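# Three arms set an enclosure upright in its bay

## Task

Get the enclosure standing upright on its base inside the marked bay, and never let it rotate quickly on the way. The arm mounts, in metres, with heading in degrees counter-clockwise from +x, are: arm1 at x=-0.96 y=+0.32 z=+0.34, heading +1; arm2 at x=-0.99 y=-0.32 z=+0.38, heading +0; arm3 at x=+0.87 y=+0.00 z=+0.61, heading +178. When finished, open the grippers and pull the arms away. The enclosure must remain upright without any arm supporting it.

## Robot and tools

Setup: three identical i2rt Big YAM arms named arm1, arm2 and arm3. Each has six revolute joints, a two-finger gripper and a wrist camera. With joints 1 and 6 at zero and the hand level and pointing ahead, the wrist camera rides on top of the hand looking toward the fingertips. Reach is roughly 1.0 m from the joint-1 axis. Two fixed room cameras, cam_high and cam_low, also watch the scene. A loose object may occasionally get a short external shove.

Frame: one shared scene frame, origin on the floor, +z up. The mount positions in the task are in this frame. The hand point is midway between the fingertips; its z axis runs along the fingers and the fingers open and close along its y axis.

Joints, all absolute targets, radians except the gripper (metres):
- joint1_rad, -2.879 to 2.879: rotates the whole arm about its base; positive is counter-clockwise seen from above; zero unfolds the arm along the mount heading.
- joint2_rad, 0 to 3.141: shoulder; zero has the upper arm pointing back and near level, increasing lifts it up and then forward.
- joint3_rad, 0 to 3.019: elbow; zero folds the forearm back onto the upper arm, increasing opens it.
- joint4_rad, -1.692 to 1.57: hand pitch; positive tips the fingers up.
- joint5_rad, -1.57 to 1.57: hand yaw; positive swings it to the arm's right.
- joint6_rad, -2.094 to 2.094: hand roll; positive is clockwise viewed from behind the hand.
- gripper_m, 0 to 0.093: fingertip gap in metres. Grip force tops out near 50 to 62 N per pad, lower on some units.
A joint counts as arrived within ±0.045, ±0.14, ±0.09, ±0.055, ±0.03, ±0.035 rad for joints 1 to 6 and ±0.003 m for the gripper. Joints move at different speeds, so the hand can sweep an unexpected curve between postures.

Tools:
- execute_actions(actions, cameras): actions is a list holding zero or one action. An action is an object keyed by arm name; under each name is "joints", an object mapping joint names (above) to absolute targets. Each arm gets its own object; include only the joints you want to set. All named motions start at once and may finish at different moments. Joints or arms left out may still be driving toward an earlier target. An empty list just reports state and images. cameras lists which of arm1_cam_wrist, arm2_cam_wrist, arm3_cam_wrist, cam_high, cam_low to return (omit, null or ["all"] for all, [] for none). Any unknown key, camera name or out-of-range number rejects the entire call and nothing moves. Example: {"actions":[{"arm1":{"joints":{"gripper_m":0.05}},"arm3":{"joints":{"joint1_rad":0.3}}}]}.
- wait(seconds): 0 to 10 s, commands nothing, then returns state and images.
- zoom_image(camera, region): enlarges part of that camera's most recent full image; region is [x0, y0, x1, y1] in pixels from the top-left, at most 504 by 504. Wrist images are 504x504 fisheye, room images 896x504.
- finished_scene(scene): closes the scene by number, irreversibly, and reports success. Only call it once the enclosure stands by itself and the arms are released and clear.

Reading results: joint_positions give current angles. joint_torques list drive outputs for joints 1 to 6; they carry per-arm offsets, scale and noise and are nonzero even in free air, so treat them as rough hints. joint_status tells how each commanded motion ended: off_target (stopped short, may still push), contact_stop or time_out (target dropped and holding in place, except a timed-out joint may keep pushing toward a nearby target, listed under on_its_own), not_followed (a self/inter-arm collision check held back that arm's joint targets, usually with a cause line; the gripper part still runs, and the held targets may be retried on later actions). on_its_own describes what the call did not command; "held at" is the target, not the position. If a stop is reported, later motion calls in the same reply are skipped. Sending a joint its reported position relieves a push; tiny target changes may not move it.

Hazards: the arms do not stop on contact and can press hard. Never let two robots squeeze each other; that ends the run, and hard collisions can too. The clearance check ignores fingers, gripper housings and wrist cameras and can react late. Sustained pushing or holding loads warms the motors: MOTOR HOT appears from 85 °C, and at 100 °C the arm goes limp and drops (OVER-TEMPERATURE FAULT, with limit_stop_at_motor_heat in joint_status; resend targets afterwards). The simulation keeps running while you reason, with arms holding their last command. Do not drop, slam or flip the enclosure fast, and keep everything on the work area, never pushed off or onto the floor.

Each tool is called after ">>>" as name(argument=value, ...) on one line, values as JSON.

## Session

>>> execute_actions(actions=[])

Scene clock: 0.00 s.
Joint torques (N m, as the arm reports them, + toward a larger angle): no reading
arm1.joint_positions: joint1_rad=+0.039 joint2_rad=+0.588 joint3_rad=+1.392 joint4_rad=-1.272 joint5_rad=-0.183 joint6_rad=+0.305 gripper_m=+0.094
arm1.joint_status: not commanded
arm1.hand: x=-0.7445 y=+0.3576 z=+0.9001 quat_wxyz=(-0.503, -0.062, -0.845, -0.173) (m; scene frame)
arm2.joint_positions: joint1_rad=-0.112 joint2_rad=+0.481 joint3_rad=+1.374 joint4_rad=-1.146 joint5_rad=+0.171 joint6_rad=+0.358 gripper_m=+0.094
arm2.joint_status: not commanded
arm2.hand: x=-0.7959 y=-0.3724 z=+0.9787 quat_wxyz=(-0.613, -0.237, -0.754, -0.005) (m; scene frame)
arm3.joint_positions: joint1_rad=-0.067 joint2_rad=+0.451 joint3_rad=+1.337 joint4_rad=-1.167 joint5_rad=-0.052 joint6_rad=+0.483 gripper_m=+0.095
arm3.joint_status: not commanded
arm3.hand: x=+0.6763 y=+0.0134 z=+1.1890 quat_wxyz=(+0.139, +0.771, -0.215, -0.583) (m; scene frame)
pictures: arm1_cam_wrist, arm2_cam_wrist, arm3_cam_wrist, cam_high, cam_low
Images, in order (width x height): arm1_cam_wrist 504x504, arm2_cam_wrist 504x504, arm3_cam_wrist 504x504, cam_high 896x504, cam_low 896x504.

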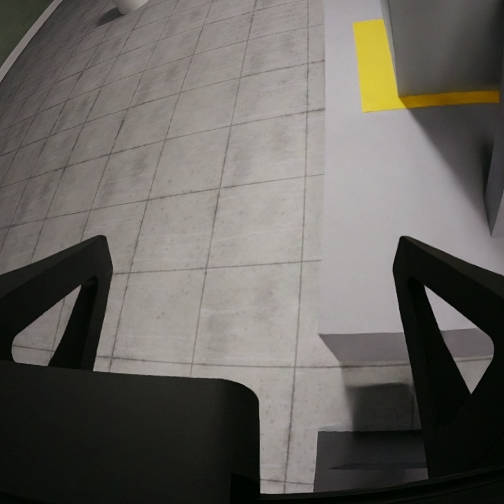

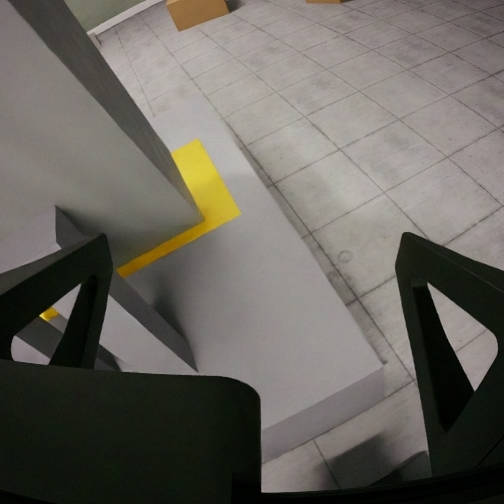

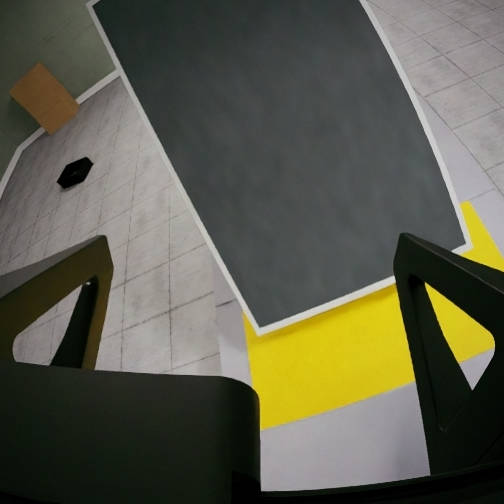

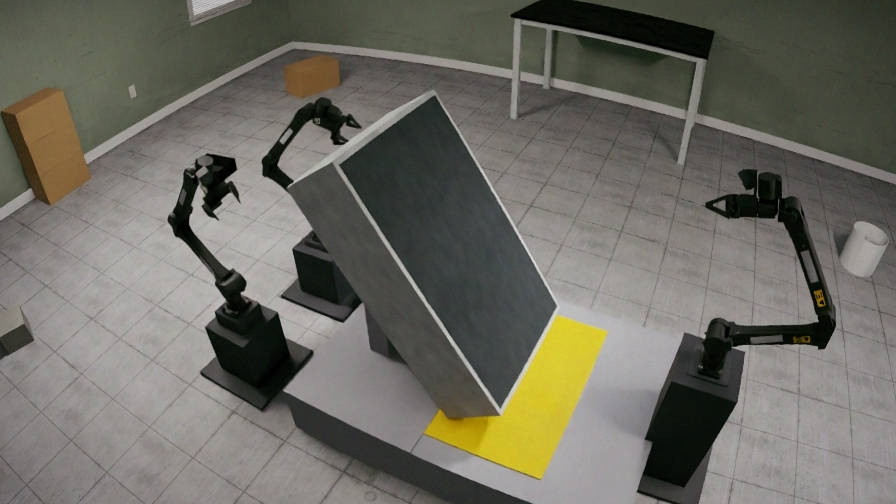

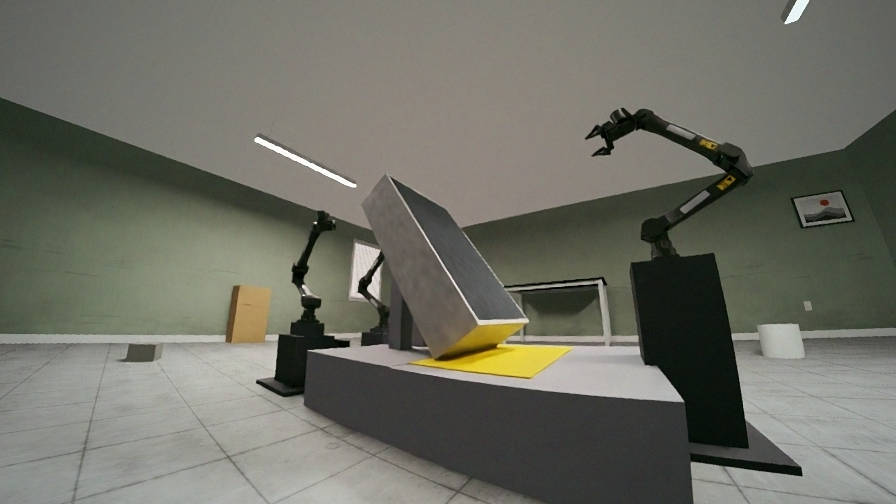

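>>> zoom_image(camera="cam_high", region=[150, 60, 650, 504])

>>> zoom_image(camera="cam_low", region=[250, 150, 600, 420])

Region (150, 60, 650, 504) of cam_high's 896x504 image, scaled by 1.008, with more detail than that image has.

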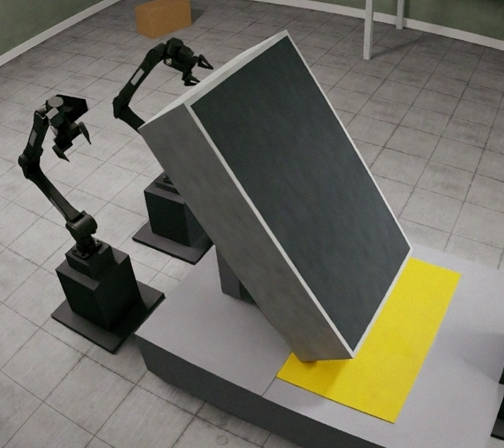

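Region (250, 150, 600, 420) of cam_low's 896x504 image, scaled by 1.440, with more detail than that image has; it fills the top 389 rows of this view, and the rest is white.

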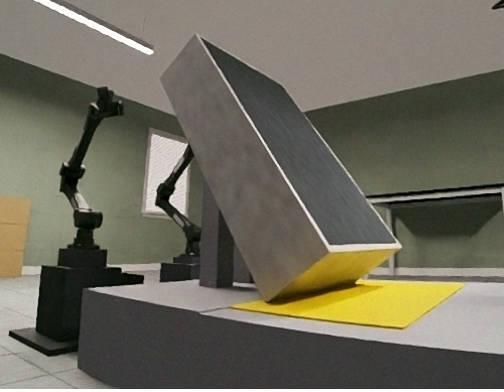

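>>> zoom_image(camera="cam_high", region=[160, 90, 400, 330])

>>> zoom_image(camera="cam_high", region=[630, 160, 870, 400])

>>> zoom_image(camera="cam_high", region=[400, 280, 624, 504])

>>> zoom_image(camera="cam_high", region=[190, 240, 430, 480])

Region (160, 90, 400, 330) of cam_high's 896x504 image, scaled by 2.100, with more detail than that image has.

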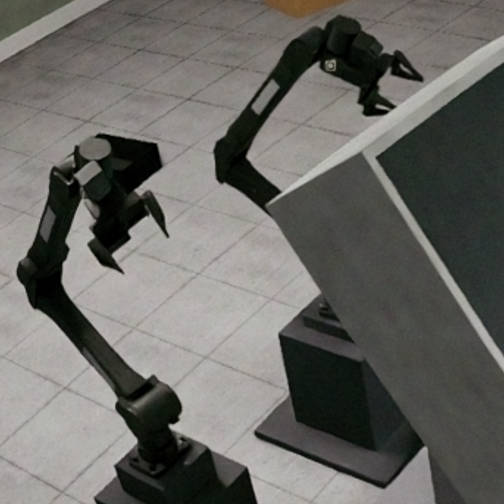

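Region (630, 160, 870, 400) of cam_high's 896x504 image, scaled by 2.100, with more detail than that image has.

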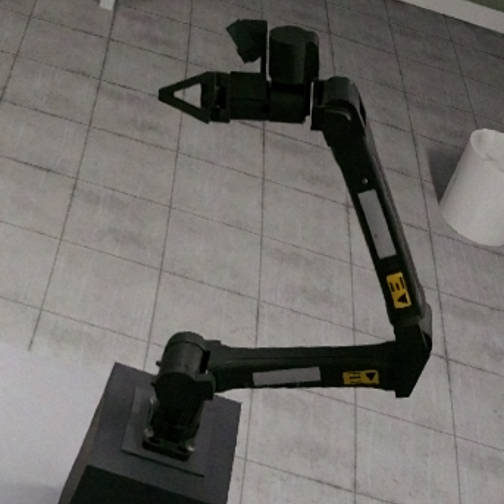

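Region (400, 280, 624, 504) of cam_high's 896x504 image, scaled by 2.250, with more detail than that image has.

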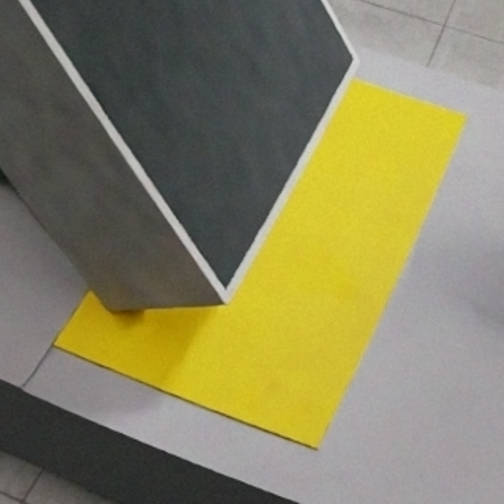

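Region (190, 240, 430, 480) of cam_high's 896x504 image, scaled by 2.100, with more detail than that image has.

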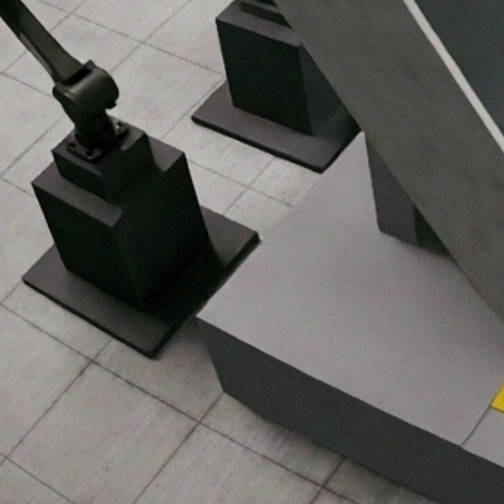

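>>> execute_actions(actions=[{"arm1":{"joints":{"joint1_rad":-0.15,"joint2_rad":0.6,"joint3_rad":0.6,"joint4_rad":0.5,"joint5_rad":0,"joint6_rad":0,"gripper_m":0}},"arm2":{"joints":{"joint1_rad":0.15,"joint2_rad":0.9,"joint3_rad":0.7,"joint4_rad":0.2,"joint5_rad":0,"joint6_rad":0,"gripper_m":0}},"arm3":{"joints":{"joint1_rad":0,"joint2_rad":1.3,"joint3_rad":1.4,"joint4_rad":-0.4,"joint5_rad":0,"joint6_rad":0,"gripper_m":0}}}])

Scene clock: 7.33 s.
Joint torques (N m, as the arm reports them, + toward a larger angle): arm1=[ 0.71  0.41  8.58  1.76  0.15 -0.12] | arm2=[ 0.06 -5.43  9.45  3.02 -0.03 -0.14] | arm3=[ -0.9  -13.95  12.66   2.19   0.16  -0.1 ]
arm1.joint_positions: joint1_rad=-0.148 joint2_rad=+0.604 joint3_rad=+0.591 joint4_rad=+0.483 joint5_rad=-0.003 joint6_rad=+0.016 gripper_m=+0.000
arm1.joint_status: all done
arm1.hand: x=-0.6215 y=+0.2684 z=+0.8453 quat_wxyz=(-0.852, -0.042, -0.519, +0.048) (m; scene frame)
arm2.joint_positions: joint1_rad=+0.145 joint2_rad=+0.910 joint3_rad=+0.708 joint4_rad=+0.177 joint5_rad=+0.002 joint6_rad=+0.013 gripper_m=+0.000
arm2.joint_status: all done
arm2.hand: x=-0.5254 y=-0.2573 z=+0.7635 quat_wxyz=(-0.695, +0.044, -0.716, -0.052) (m; scene frame)
arm3.joint_positions: joint1_rad=-0.007 joint2_rad=+1.314 joint3_rad=+1.385 joint4_rad=-0.422 joint5_rad=-0.005 joint6_rad=+0.009 gripper_m=+0.001
arm3.joint_status: all done
arm3.hand: x=+0.2624 y=+0.0233 z=+1.0594 quat_wxyz=(-0.002, +0.821, -0.018, -0.571) (m; scene frame)
pictures: arm1_cam_wrist, arm2_cam_wrist, arm3_cam_wrist, cam_high, cam_low
Images, in order (width x height): arm1_cam_wrist 504x504, arm2_cam_wrist 504x504, arm3_cam_wrist 504x504, cam_high 896x504, cam_low 896x504.

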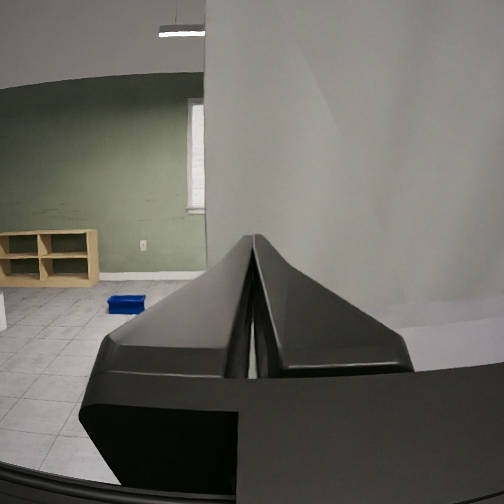

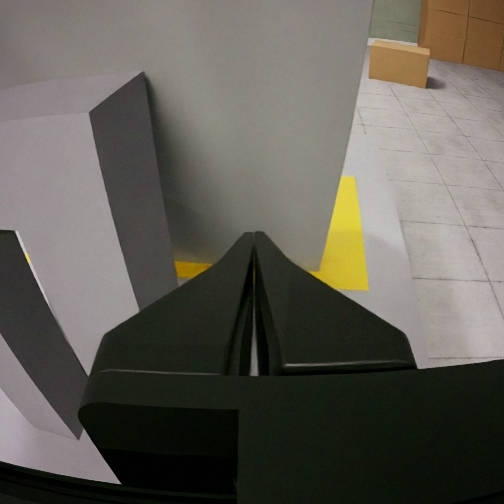

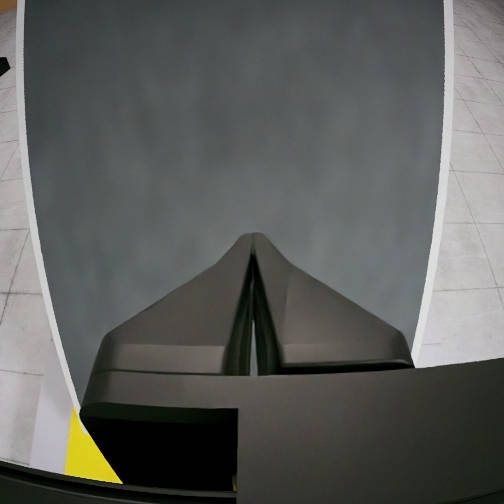

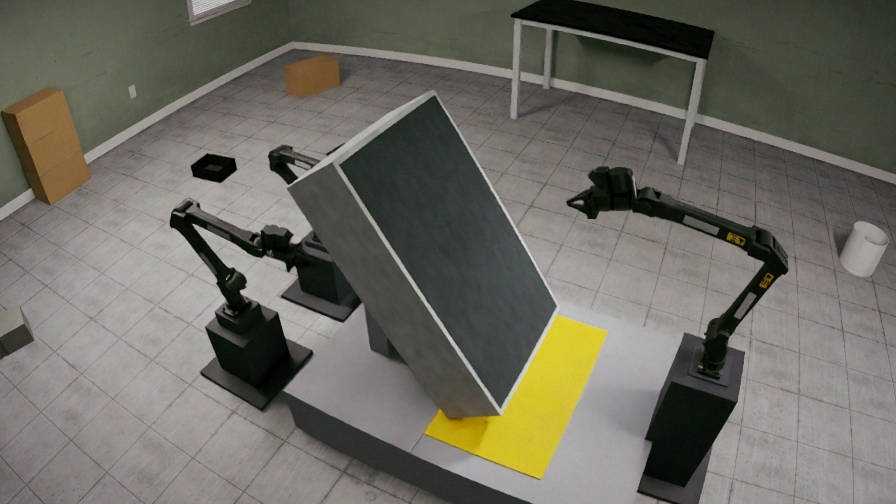

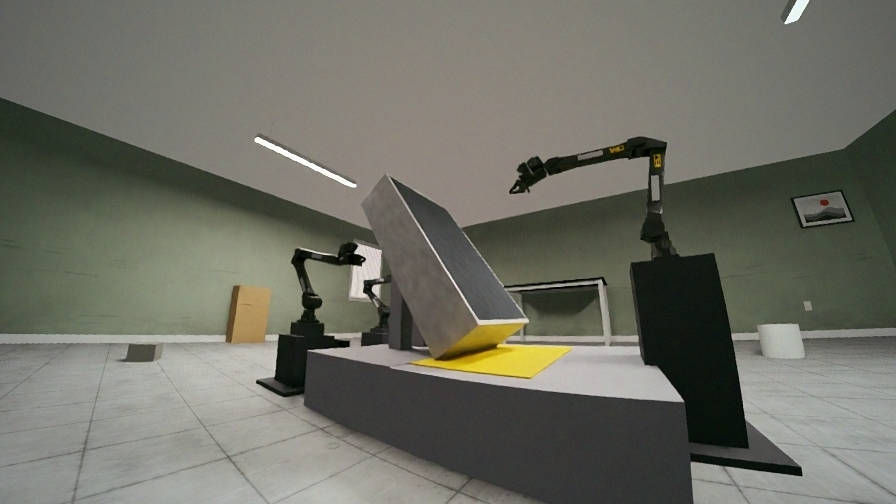

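>>> execute_actions(actions=[{"arm1":{"joints":{"joint1_rad":-0.135,"joint2_rad":1.327,"joint3_rad":0.875,"joint4_rad":0.952}},"arm2":{"joints":{"joint1_rad":0.19,"joint2_rad":1.447,"joint3_rad":0.873,"joint4_rad":1.074}},"arm3":{"joints":{"joint1_rad":0.015,"joint2_rad":1.905,"joint3_rad":1.691,"joint4_rad":0.014}}}])

Scene clock: 12.47 s.
Joint torques (N m, as the arm reports them, + toward a larger angle): arm1=[ 1.51 -8.48  8.85  1.77  0.16 -0.11] | arm2=[  0.2  -10.11  11.21   2.65  -0.05  -0.12] | arm3=[  0.59 -24.14  13.16   2.39   0.14  -0.07]
arm1.joint_positions: joint1_rad=-0.143 joint2_rad=+1.346 joint3_rad=+0.850 joint4_rad=+0.935 joint5_rad=-0.003 joint6_rad=+0.016 gripper_m=+0.000
arm1.joint_status: all done
arm1.hand: x=-0.4104 y=+0.2426 z=+0.7767 quat_wxyz=(-0.845, -0.042, -0.532, +0.046) (m; scene frame)
arm2.joint_positions: joint1_rad=+0.184 joint2_rad=+1.447 joint3_rad=+0.831 joint4_rad=+1.052 joint5_rad=+0.002 joint6_rad=+0.012 gripper_m=+0.000
arm2.joint_status: all done
arm2.hand: x=-0.4157 y=-0.2194 z=+0.7724 quat_wxyz=(-0.839, +0.043, -0.537, -0.079) (m; scene frame)
arm3.joint_positions: joint1_rad=+0.007 joint2_rad=+1.919 joint3_rad=+1.666 joint4_rad=-0.006 joint5_rad=-0.005 joint6_rad=+0.009 gripper_m=+0.001
arm3.joint_status: all done
arm3.hand: x=+0.0436 y=+0.0184 z=+0.9065 quat_wxyz=(+0.001, +0.794, -0.012, -0.608) (m; scene frame)
pictures: arm1_cam_wrist, arm2_cam_wrist, arm3_cam_wrist, cam_high, cam_low
Images, in order (width x height): arm1_cam_wrist 504x504, arm2_cam_wrist 504x504, arm3_cam_wrist 504x504, cam_high 896x504, cam_low 896x504.

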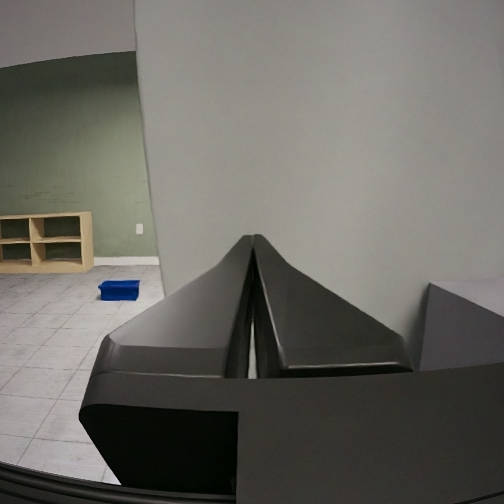

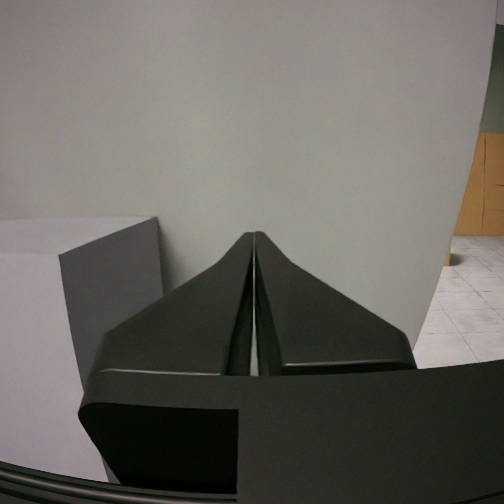

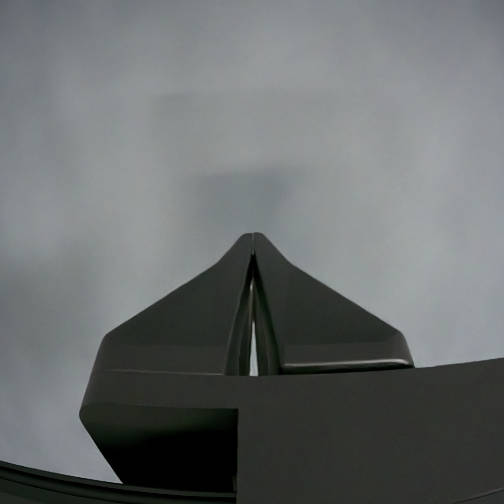

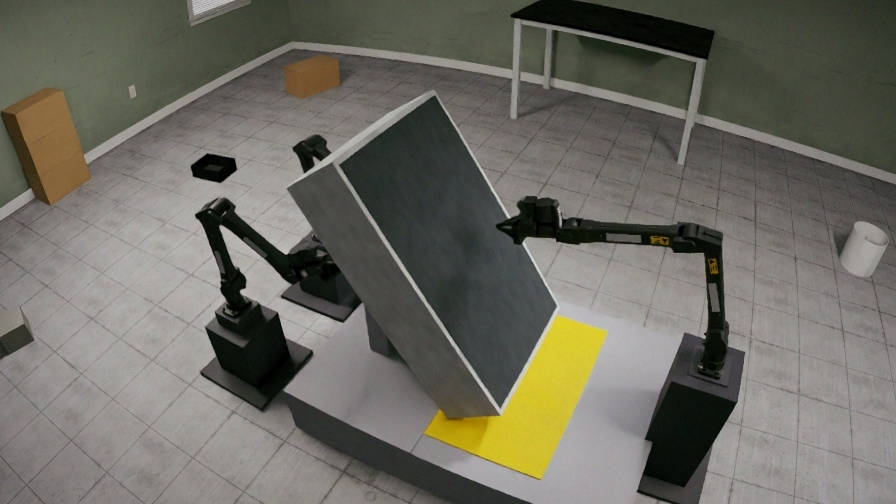

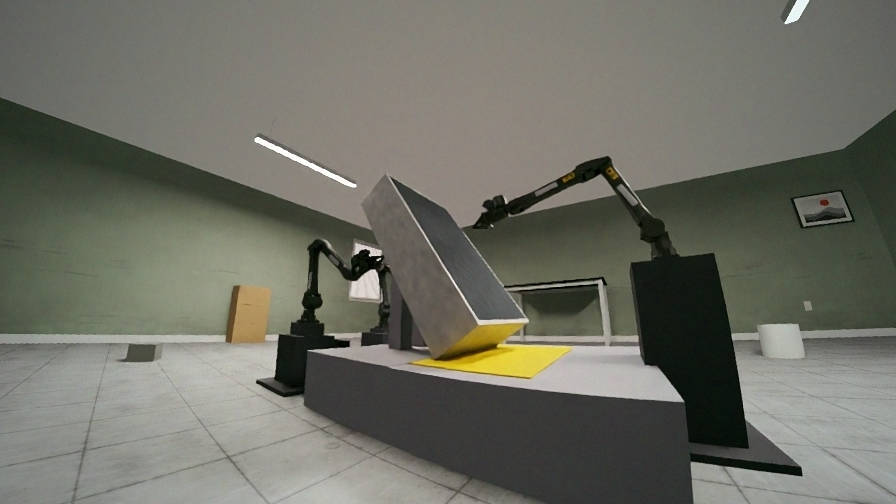

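>>> execute_actions(actions=[{"arm1":{"joints":{"joint1_rad":-0.127,"joint2_rad":1.39,"joint3_rad":1.02,"joint4_rad":0.92}},"arm2":{"joints":{"joint1_rad":0.17,"joint2_rad":1.492,"joint3_rad":1.03,"joint4_rad":1.02}}}], cameras=["cam_high","arm2_cam_wrist"])

Scene clock: 14.83 s.
Joint torques (N m, as the arm reports them, + toward a larger angle): arm1=[ 1.44 -7.38 10.74  1.01  0.15 -0.12] | arm2=[ -1.2  -10.11  12.03   1.14  -0.03  -0.13] | arm3=[  0.06 -23.62  13.22   2.19   0.15  -0.14]
arm1.joint_positions: joint1_rad=-0.134 joint2_rad=+1.385 joint3_rad=+0.970 joint4_rad=+0.923 joint5_rad=-0.003 joint6_rad=+0.016 gripper_m=+0.000
arm1.joint_status: all done
arm1.hand: x=-0.3895 y=+0.2450 z=+0.8206 quat_wxyz=(-0.863, -0.038, -0.502, +0.043) (m; scene frame)
arm2.joint_positions: joint1_rad=+0.181 joint2_rad=+1.481 joint3_rad=+0.983 joint4_rad=+1.030 joint5_rad=+0.002 joint6_rad=+0.012 gripper_m=+0.000
arm2.joint_status: all done
arm2.hand: x=-0.3897 y=-0.2167 z=+0.8304 quat_wxyz=(-0.864, +0.039, -0.496, -0.080) (m; scene frame)
arm3.joint_positions: joint1_rad=+0.007 joint2_rad=+1.919 joint3_rad=+1.666 joint4_rad=-0.006 joint5_rad=-0.005 joint6_rad=+0.009 gripper_m=+0.001
arm3.joint_status: not commanded
arm3.hand: x=+0.0436 y=+0.0184 z=+0.9065 quat_wxyz=(+0.001, +0.794, -0.012, -0.608) (m; scene frame)
pictures: arm2_cam_wrist, cam_high
Images, in order (width x height): arm2_cam_wrist 504x504, cam_high 896x504.

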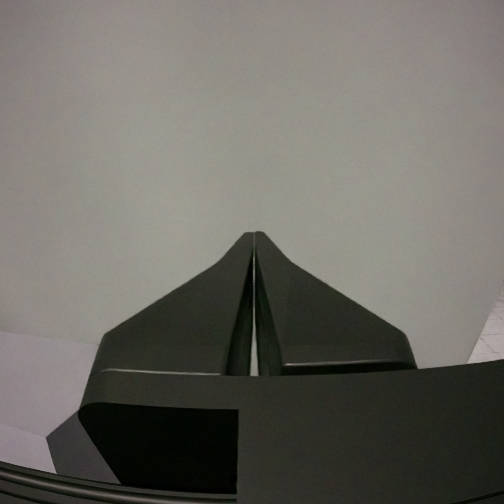

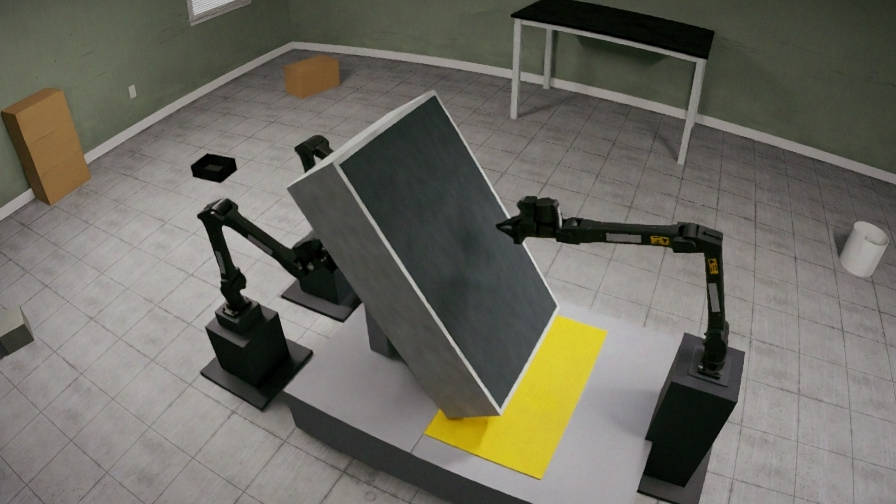

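>>> execute_actions(actions=[{"arm1":{"joints":{"joint1_rad":-0.122,"joint2_rad":1.44,"joint3_rad":1.15,"joint4_rad":0.80}},"arm2":{"joints":{"joint1_rad":0.162,"joint2_rad":1.535,"joint3_rad":1.15,"joint4_rad":0.89}}}], cameras=["cam_high"])

Scene clock: 17.00 s.
Joint torques (N m, as the arm reports them, + toward a larger angle): arm1=[ 1.53 -6.16 15.16 -0.06  0.1  -0.12] | arm2=[-1.18 -9.59 16.68  0.6   0.16 -0.11] | arm3=[  0.1  -24.44  13.15   2.45   0.11  -0.13]
arm1.joint_positions: joint1_rad=-0.130 joint2_rad=+1.407 joint3_rad=+1.024 joint4_rad=+0.833 joint5_rad=-0.001 joint6_rad=+0.016 gripper_m=+0.000
arm1.joint_status: joint3_rad time_out (moved +0.053 of +0.180); the others done
arm1.on_its_own: joint3_rad reads +1.024 and still pushes toward +1.136 since a time_out
arm1.hand: x=-0.3694 y=+0.2444 z=+0.8185 quat_wxyz=(-0.848, -0.039, -0.528, +0.041) (m; scene frame)
arm2.joint_positions: joint1_rad=+0.173 joint2_rad=+1.505 joint3_rad=+1.027 joint4_rad=+0.915 joint5_rad=-0.003 joint6_rad=+0.011 gripper_m=+0.000
arm2.joint_status: joint3_rad time_out (moved +0.045 of +0.167); the others done
arm2.on_its_own: joint3_rad reads +1.027 and still pushes toward +1.140 since a time_out
arm2.hand: x=-0.3657 y=-0.2168 z=+0.8159 quat_wxyz=(-0.839, +0.043, -0.537, -0.075) (m; scene frame)
arm3.joint_positions: joint1_rad=+0.007 joint2_rad=+1.919 joint3_rad=+1.666 joint4_rad=-0.006 joint5_rad=-0.005 joint6_rad=+0.009 gripper_m=+0.001
arm3.joint_status: not commanded
arm3.hand: x=+0.0436 y=+0.0184 z=+0.9065 quat_wxyz=(+0.001, +0.794, -0.012, -0.608) (m; scene frame)
pictures: cam_high
Images, in order (width x height): cam_high 896x504.

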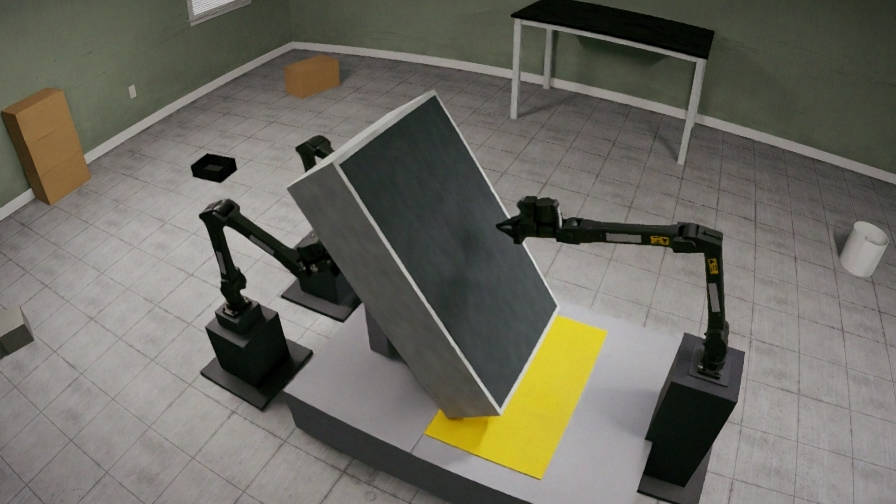

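>>> execute_actions(actions=[{"arm1":{"joints":{"joint1_rad":-0.17,"joint2_rad":0.977,"joint3_rad":1.02,"joint4_rad":0.542}},"arm2":{"joints":{"joint1_rad":0.22,"joint2_rad":1.039,"joint3_rad":0.97,"joint4_rad":0.659}}}], cameras=["cam_low","arm1_cam_wrist"])

Scene clock: 19.97 s.
Joint torques (N m, as the arm reports them, + toward a larger angle): arm1=[ 0.88 -2.93  9.28  0.89  0.14 -0.11] | arm2=[-0.39 -4.48  9.75  0.88  0.1  -0.12] | arm3=[  1.34 -24.58  13.03   2.17   0.13  -0.12]
arm1.joint_positions: joint1_rad=-0.170 joint2_rad=+0.974 joint3_rad=+0.998 joint4_rad=+0.545 joint5_rad=-0.002 joint6_rad=+0.016 gripper_m=+0.000
arm1.joint_status: all done
arm1.hand: x=-0.5208 y=+0.2433 z=+0.9621 quat_wxyz=(-0.877, -0.044, -0.475, +0.059) (m; scene frame)
arm2.joint_positions: joint1_rad=+0.218 joint2_rad=+1.027 joint3_rad=+0.967 joint4_rad=+0.670 joint5_rad=-0.002 joint6_rad=+0.011 gripper_m=+0.000
arm2.joint_status: all done
arm2.hand: x=-0.5270 y=-0.2224 z=+0.9829 quat_wxyz=(-0.881, +0.047, -0.461, -0.099) (m; scene frame)
arm3.joint_positions: joint1_rad=+0.007 joint2_rad=+1.919 joint3_rad=+1.666 joint4_rad=-0.006 joint5_rad=-0.005 joint6_rad=+0.009 gripper_m=+0.001
arm3.joint_status: not commanded
arm3.hand: x=+0.0436 y=+0.0184 z=+0.9065 quat_wxyz=(+0.001, +0.794, -0.012, -0.608) (m; scene frame)
pictures: arm1_cam_wrist, cam_low
Images, in order (width x height): arm1_cam_wrist 504x504, cam_low 896x504.

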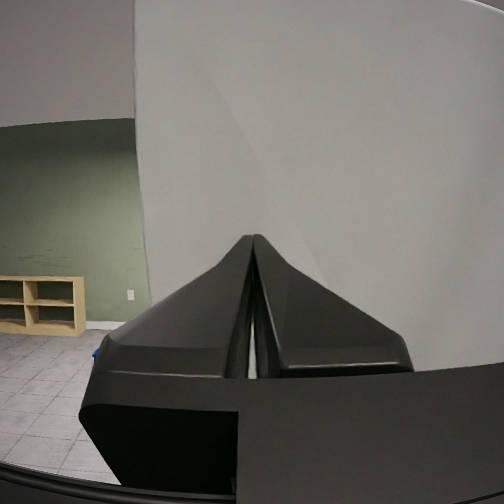

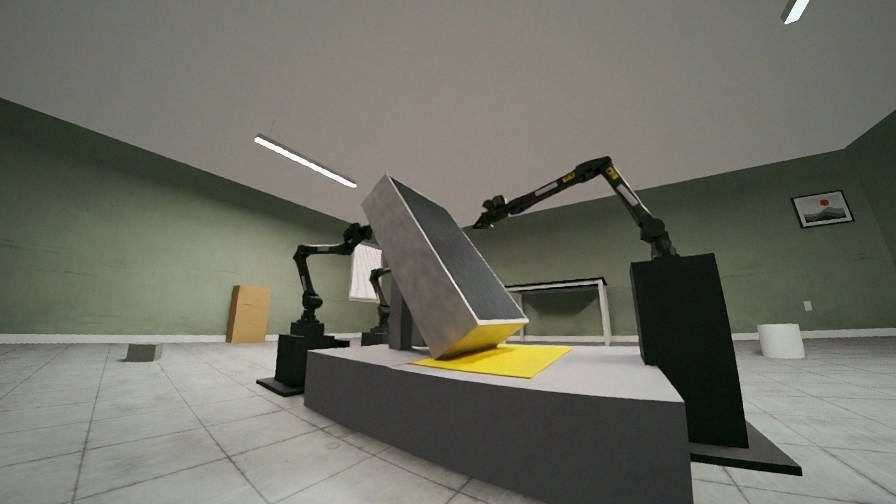

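>>> execute_actions(actions=[{"arm1":{"joints":{"joint1_rad":-0.155,"joint2_rad":1.085,"joint3_rad":1.175,"joint4_rad":0.52}},"arm2":{"joints":{"joint1_rad":0.205,"joint2_rad":1.14,"joint3_rad":1.12,"joint4_rad":0.625}}}], cameras=[])

>>> execute_actions(actions=[{"arm1":{"joints":{"joint1_rad":-0.15,"joint2_rad":1.17,"joint3_rad":1.25,"joint4_rad":0.49}},"arm2":{"joints":{"joint1_rad":0.198,"joint2_rad":1.225,"joint3_rad":1.195,"joint4_rad":0.595}}}], cameras=["cam_high"])

Scene clock: 22.00 s.
Joint torques (N m, as the arm reports them, + toward a larger angle): arm1=[ 1.48 -5.02 12.34  0.96  0.14 -0.11] | arm2=[-1.   -7.62 15.08  1.29  0.1  -0.1 ] | arm3=[  0.39 -25.04  13.06   2.05   0.18  -0.14]
arm1.joint_positions: joint1_rad=-0.163 joint2_rad=+1.091 joint3_rad=+1.109 joint4_rad=+0.522 joint5_rad=-0.002 joint6_rad=+0.016 gripper_m=+0.000
arm1.joint_status: all done
arm1.hand: x=-0.4751 y=+0.2395 z=+0.9701 quat_wxyz=(-0.870, -0.044, -0.488, +0.056) (m; scene frame)
arm2.joint_positions: joint1_rad=+0.216 joint2_rad=+1.144 joint3_rad=+1.044 joint4_rad=+0.633 joint5_rad=-0.002 joint6_rad=+0.011 gripper_m=+0.000
arm2.joint_status: all done
arm2.hand: x=-0.4756 y=-0.2127 z=+0.9646 quat_wxyz=(-0.862, +0.050, -0.495, -0.096) (m; scene frame)
arm3.joint_positions: joint1_rad=+0.007 joint2_rad=+1.919 joint3_rad=+1.666 joint4_rad=-0.006 joint5_rad=-0.005 joint6_rad=+0.009 gripper_m=+0.001
arm3.joint_status: not commanded
arm3.hand: x=+0.0436 y=+0.0184 z=+0.9065 quat_wxyz=(+0.001, +0.794, -0.012, -0.608) (m; scene frame)
pictures: none
No camera images: the call's "cameras" was empty. Leave "cameras" out to get every camera's image.

Scene clock: 23.80 s.
Joint torques (N m, as the arm reports them, + toward a larger angle): arm1=[ 1.56  0.   15.55  0.65  0.1  -0.11] | arm2=[-1.63 -2.3  17.61  0.51  0.1  -0.1 ] | arm3=[ -0.13 -24.5   13.08   2.23   0.15  -0.15]
arm1.joint_positions: joint1_rad=-0.159 joint2_rad=+1.100 joint3_rad=+1.130 joint4_rad=+0.501 joint5_rad=-0.001 joint6_rad=+0.016 gripper_m=+0.000
arm1.joint_status: joint3_rad time_out (moved +0.020 of +0.141); the others done
arm1.on_its_own: joint3_rad reads +1.130 and still pushes toward +1.242 since a time_out
arm1.hand: x=-0.4706 y=+0.2404 z=+0.9737 quat_wxyz=(-0.868, -0.044, -0.492, +0.055) (m; scene frame)
arm2.joint_positions: joint1_rad=+0.215 joint2_rad=+1.149 joint3_rad=+1.054 joint4_rad=+0.620 joint5_rad=-0.002 joint6_rad=+0.011 gripper_m=+0.000
arm2.joint_status: joint3_rad time_out (moved +0.010 of +0.151); the others done
arm2.on_its_own: joint3_rad reads +1.054 and still pushes toward +1.167 since a time_out
arm2.hand: x=-0.4728 y=-0.2124 z=+0.9659 quat_wxyz=(-0.860, +0.050, -0.498, -0.095) (m; scene frame)
arm3.joint_positions: joint1_rad=+0.007 joint2_rad=+1.919 joint3_rad=+1.666 joint4_rad=-0.006 joint5_rad=-0.005 joint6_rad=+0.009 gripper_m=+0.001
arm3.joint_status: not commanded
arm3.hand: x=+0.0436 y=+0.0184 z=+0.9065 quat_wxyz=(+0.001, +0.794, -0.012, -0.608) (m; scene frame)
pictures: cam_high
Images, in order (width x height): cam_high 896x504.

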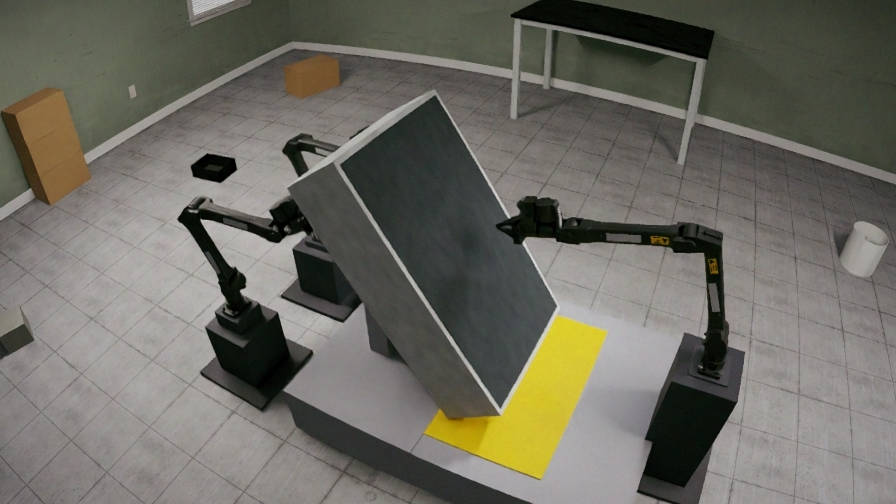

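>>> execute_actions(actions=[{"arm1":{"joints":{"joint2_rad":1.25,"joint3_rad":1.30}},"arm2":{"joints":{"joint2_rad":1.30,"joint3_rad":1.23}}}], cameras=["cam_high"])

Scene clock: 25.27 s.
Joint torques (N m, as the arm reports them, + toward a larger angle): arm1=[ 1.12 -1.39 12.86  0.63  0.12 -0.11] | arm2=[-1.07 -2.91 15.56  0.51  0.01 -0.1 ] | arm3=[  0.6  -23.98  13.21   2.3    0.09  -0.16]
arm1.joint_positions: joint1_rad=-0.152 joint2_rad=+1.181 joint3_rad=+1.227 joint4_rad=+0.501 joint5_rad=-0.002 joint6_rad=+0.016 gripper_m=+0.000
arm1.joint_status: all done
arm1.hand: x=-0.4423 y=+0.2397 z=+0.9908 quat_wxyz=(-0.872, -0.041, -0.485, +0.052) (m; scene frame)
arm2.joint_positions: joint1_rad=+0.206 joint2_rad=+1.222 joint3_rad=+1.146 joint4_rad=+0.620 joint5_rad=+0.000 joint6_rad=+0.011 gripper_m=+0.000
arm2.joint_status: all done
arm2.hand: x=-0.4463 y=-0.2124 z=+0.9825 quat_wxyz=(-0.865, +0.046, -0.491, -0.091) (m; scene frame)
arm3.joint_positions: joint1_rad=+0.007 joint2_rad=+1.919 joint3_rad=+1.666 joint4_rad=-0.006 joint5_rad=-0.005 joint6_rad=+0.009 gripper_m=+0.001
arm3.joint_status: not commanded
arm3.hand: x=+0.0436 y=+0.0184 z=+0.9065 quat_wxyz=(+0.001, +0.794, -0.012, -0.608) (m; scene frame)
pictures: cam_high
Images, in order (width x height): cam_high 896x504.

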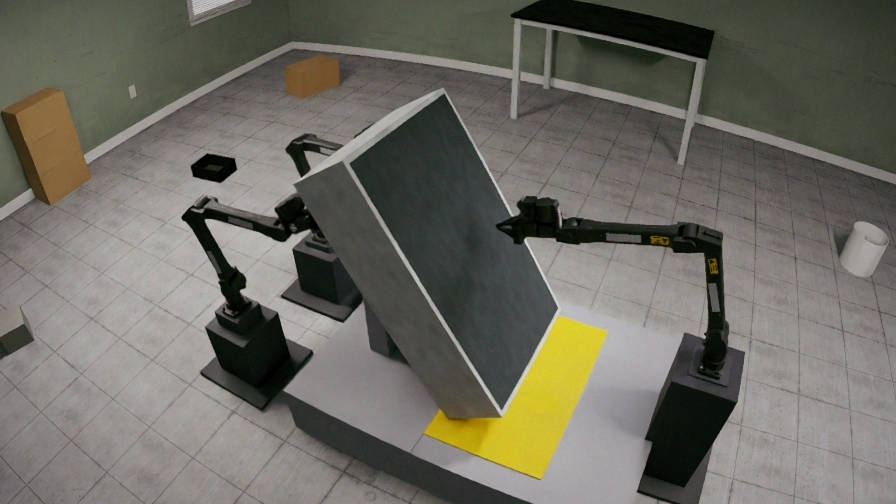

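>>> execute_actions(actions=[{"arm1":{"joints":{"joint1_rad":-0.138,"joint2_rad":1.33,"joint3_rad":1.415,"joint4_rad":0.45}},"arm2":{"joints":{"joint1_rad":0.186,"joint2_rad":1.375,"joint3_rad":1.345,"joint4_rad":0.56}}}], cameras=[])

>>> execute_actions(actions=[{"arm1":{"joints":{"joint1_rad":-0.13,"joint2_rad":1.415,"joint3_rad":1.53,"joint4_rad":0.40}},"arm2":{"joints":{"joint1_rad":0.177,"joint2_rad":1.455,"joint3_rad":1.465,"joint4_rad":0.505}}}], cameras=["cam_high"])

Scene clock: 26.77 s.
Joint torques (N m, as the arm reports them, + toward a larger angle): arm1=[ 1.37 -3.58 11.79  0.29  0.12 -0.11] | arm2=[-0.76 -4.69 15.02 -0.07  0.06 -0.11] | arm3=[  0.55 -23.41  12.89   2.16   0.12  -0.1 ]
arm1.joint_positions: joint1_rad=-0.145 joint2_rad=+1.277 joint3_rad=+1.357 joint4_rad=+0.471 joint5_rad=-0.002 joint6_rad=+0.016 gripper_m=+0.000
arm1.joint_status: all done
arm1.hand: x=-0.4071 y=+0.2389 z=+1.0107 quat_wxyz=(-0.873, -0.039, -0.484, +0.049) (m; scene frame)
arm2.joint_positions: joint1_rad=+0.195 joint2_rad=+1.311 joint3_rad=+1.268 joint4_rad=+0.596 joint5_rad=+0.000 joint6_rad=+0.010 gripper_m=+0.000
arm2.joint_status: all done
arm2.hand: x=-0.4126 y=-0.2119 z=+1.0019 quat_wxyz=(-0.868, +0.043, -0.486, -0.086) (m; scene frame)
arm3.joint_positions: joint1_rad=+0.007 joint2_rad=+1.919 joint3_rad=+1.666 joint4_rad=-0.006 joint5_rad=-0.005 joint6_rad=+0.009 gripper_m=+0.001
arm3.joint_status: not commanded
arm3.hand: x=+0.0436 y=+0.0184 z=+0.9065 quat_wxyz=(+0.001, +0.794, -0.012, -0.608) (m; scene frame)
pictures: none
No camera images: the call's "cameras" was empty. Leave "cameras" out to get every camera's image.

Scene clock: 27.67 s.
Joint torques (N m, as the arm reports them, + toward a larger angle): arm1=[ 1.69 -5.75 11.22  0.51  0.08 -0.11] | arm2=[-1.1  -6.48 14.68  0.22  0.06 -0.1 ] | arm3=[  0.45 -23.77  13.06   2.16   0.2   -0.13]
arm1.joint_positions: joint1_rad=-0.139 joint2_rad=+1.375 joint3_rad=+1.481 joint4_rad=+0.415 joint5_rad=-0.001 joint6_rad=+0.016 gripper_m=+0.000
arm1.joint_status: all done
arm1.hand: x=-0.3668 y=+0.2368 z=+1.0173 quat_wxyz=(-0.866, -0.039, -0.497, +0.046) (m; scene frame)
arm2.joint_positions: joint1_rad=+0.186 joint2_rad=+1.390 joint3_rad=+1.394 joint4_rad=+0.538 joint5_rad=-0.001 joint6_rad=+0.010 gripper_m=+0.000
arm2.joint_status: all done
arm2.hand: x=-0.3795 y=-0.2112 z=+1.0178 quat_wxyz=(-0.866, +0.042, -0.492, -0.082) (m; scene frame)
arm3.joint_positions: joint1_rad=+0.007 joint2_rad=+1.919 joint3_rad=+1.666 joint4_rad=-0.006 joint5_rad=-0.005 joint6_rad=+0.009 gripper_m=+0.001
arm3.joint_status: not commanded
arm3.hand: x=+0.0436 y=+0.0184 z=+0.9065 quat_wxyz=(+0.001, +0.794, -0.012, -0.608) (m; scene frame)
pictures: cam_high
Images, in order (width x height): cam_high 896x504.

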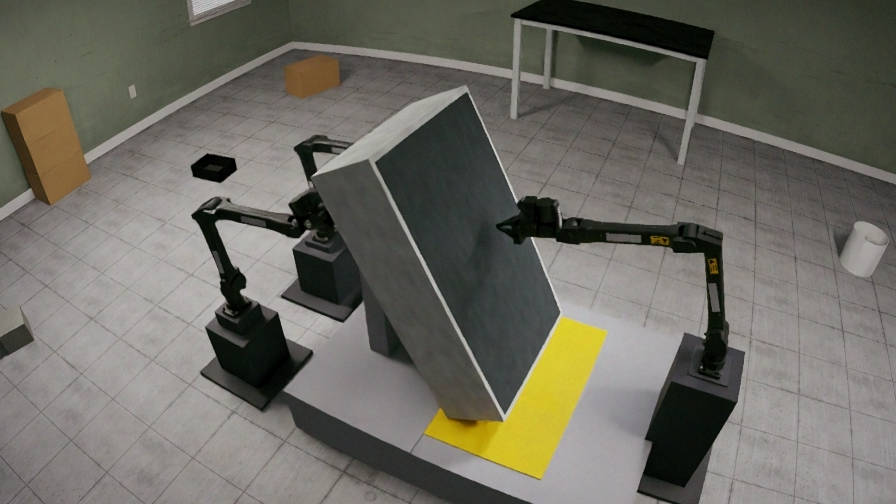

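>>> execute_actions(actions=[{"arm1":{"joints":{"joint1_rad":-0.122,"joint2_rad":1.495,"joint3_rad":1.645,"joint4_rad":0.36}},"arm2":{"joints":{"joint1_rad":0.168,"joint2_rad":1.55,"joint3_rad":1.595,"joint4_rad":0.455}},"arm3":{"joints":{"joint2_rad":2.0,"joint3_rad":2.09,"joint4_rad":0.05}}}], cameras=["cam_low"])

>>> execute_actions(actions=[{"arm1":{"joints":{"joint1_rad":-0.115,"joint2_rad":1.58,"joint3_rad":1.76,"joint4_rad":0.32}},"arm2":{"joints":{"joint1_rad":0.159,"joint2_rad":1.635,"joint3_rad":1.715,"joint4_rad":0.41}}}], cameras=["cam_high","cam_low"])

Scene clock: 30.53 s.
Joint torques (N m, as the arm reports them, + toward a larger angle): arm1=[ 1.45 -9.5  11.29  1.09  0.06 -0.11] | arm2=[-1.19 -7.5  14.08  0.12  0.08 -0.11] | arm3=[  0.21 -22.78  14.38   2.06   0.12  -0.11]
arm1.joint_positions: joint1_rad=-0.130 joint2_rad=+1.488 joint3_rad=+1.594 joint4_rad=+0.362 joint5_rad=+0.000 joint6_rad=+0.016 gripper_m=+0.000
arm1.joint_status: all done
arm1.hand: x=-0.3167 y=+0.2367 z=+1.0048 quat_wxyz=(-0.853, -0.039, -0.520, +0.041) (m; scene frame)
arm2.joint_positions: joint1_rad=+0.177 joint2_rad=+1.484 joint3_rad=+1.533 joint4_rad=+0.488 joint5_rad=-0.001 joint6_rad=+0.010 gripper_m=+0.000
arm2.joint_status: all done
arm2.hand: x=-0.3432 y=-0.2104 z=+1.0327 quat_wxyz=(-0.865, +0.040, -0.494, -0.078) (m; scene frame)
arm3.joint_positions: joint1_rad=+0.007 joint2_rad=+1.993 joint3_rad=+2.054 joint4_rad=+0.035 joint5_rad=-0.005 joint6_rad=+0.009 gripper_m=+0.001
arm3.joint_status: all done
arm3.hand: x=+0.0002 y=+0.0207 z=+1.0966 quat_wxyz=(+0.000, +0.674, -0.011, -0.739) (m; scene frame)
pictures: cam_low
Images, in order (width x height): cam_low 896x504.

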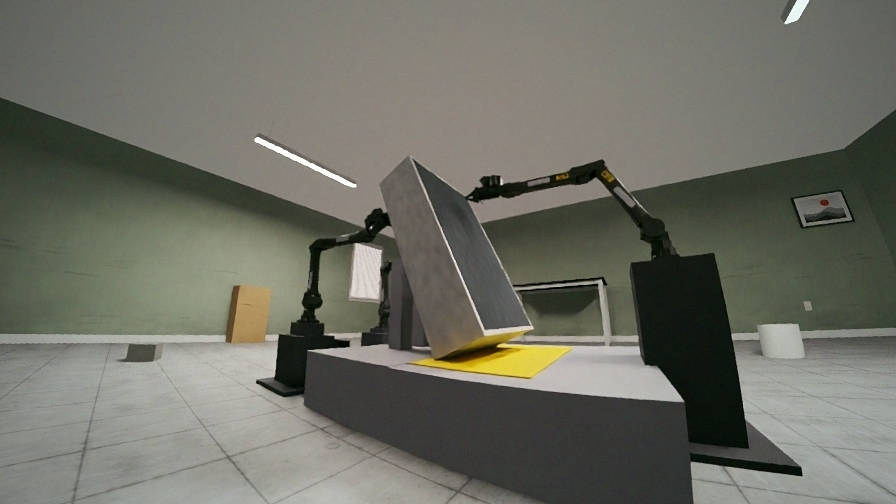

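Scene clock: 31.80 s.
Joint torques (N m, as the arm reports them, + toward a larger angle): arm1=[  1.53 -10.64  12.1    1.07   0.06  -0.11] | arm2=[-1.36 -9.82 13.66  0.48  0.12 -0.1 ] | arm3=[ -0.01 -23.81  14.48   2.06   0.14  -0.09]
arm1.joint_positions: joint1_rad=-0.122 joint2_rad=+1.574 joint3_rad=+1.698 joint4_rad=+0.323 joint5_rad=+0.000 joint6_rad=+0.016 gripper_m=+0.000
arm1.joint_status: all done
arm1.hand: x=-0.2822 y=+0.2376 z=+1.0028 quat_wxyz=(-0.847, -0.037, -0.529, +0.038) (m; scene frame)
arm2.joint_positions: joint1_rad=+0.171 joint2_rad=+1.582 joint3_rad=+1.662 joint4_rad=+0.437 joint5_rad=-0.002 joint6_rad=+0.010 gripper_m=+0.000
arm2.joint_status: all done
arm2.hand: x=-0.3037 y=-0.2080 z=+1.0348 quat_wxyz=(-0.860, +0.039, -0.503, -0.076) (m; scene frame)
arm3.joint_positions: joint1_rad=+0.007 joint2_rad=+1.993 joint3_rad=+2.054 joint4_rad=+0.035 joint5_rad=-0.005 joint6_rad=+0.009 gripper_m=+0.001
arm3.joint_status: not commanded
arm3.hand: x=+0.0002 y=+0.0207 z=+1.0966 quat_wxyz=(+0.000, +0.674, -0.011, -0.739) (m; scene frame)
pictures: cam_high, cam_low
Images, in order (width x height): cam_high 896x504, cam_low 896x504.

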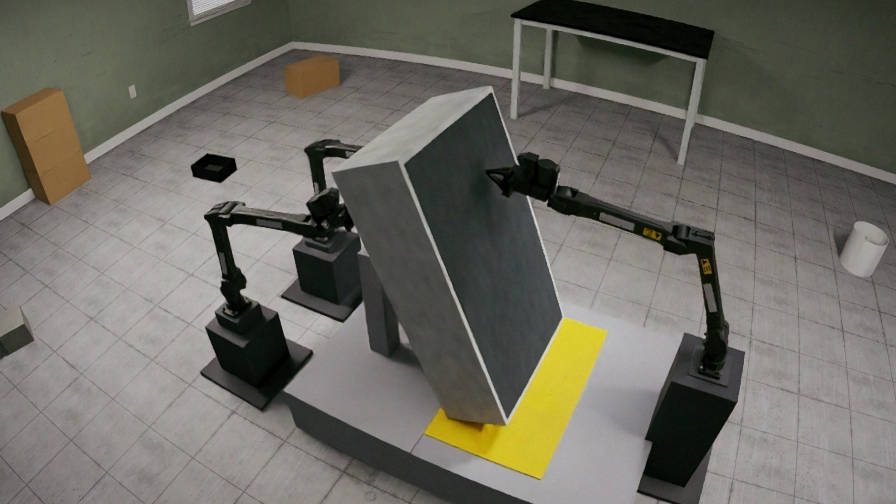

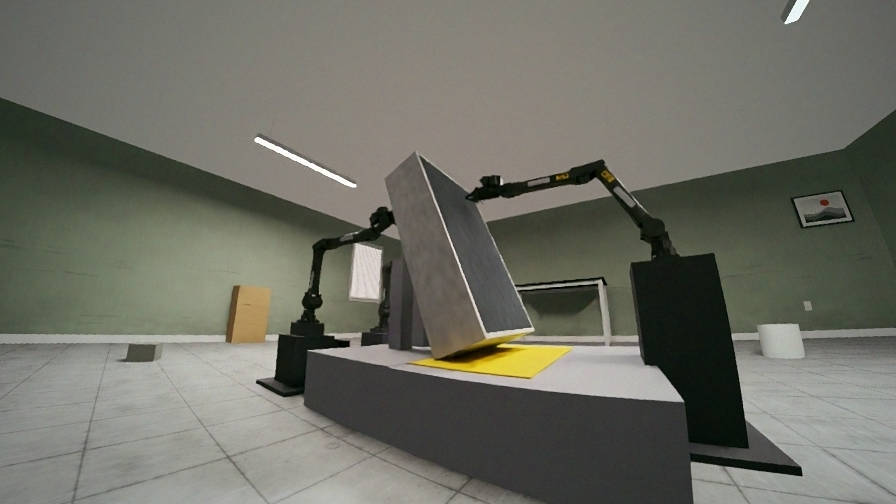

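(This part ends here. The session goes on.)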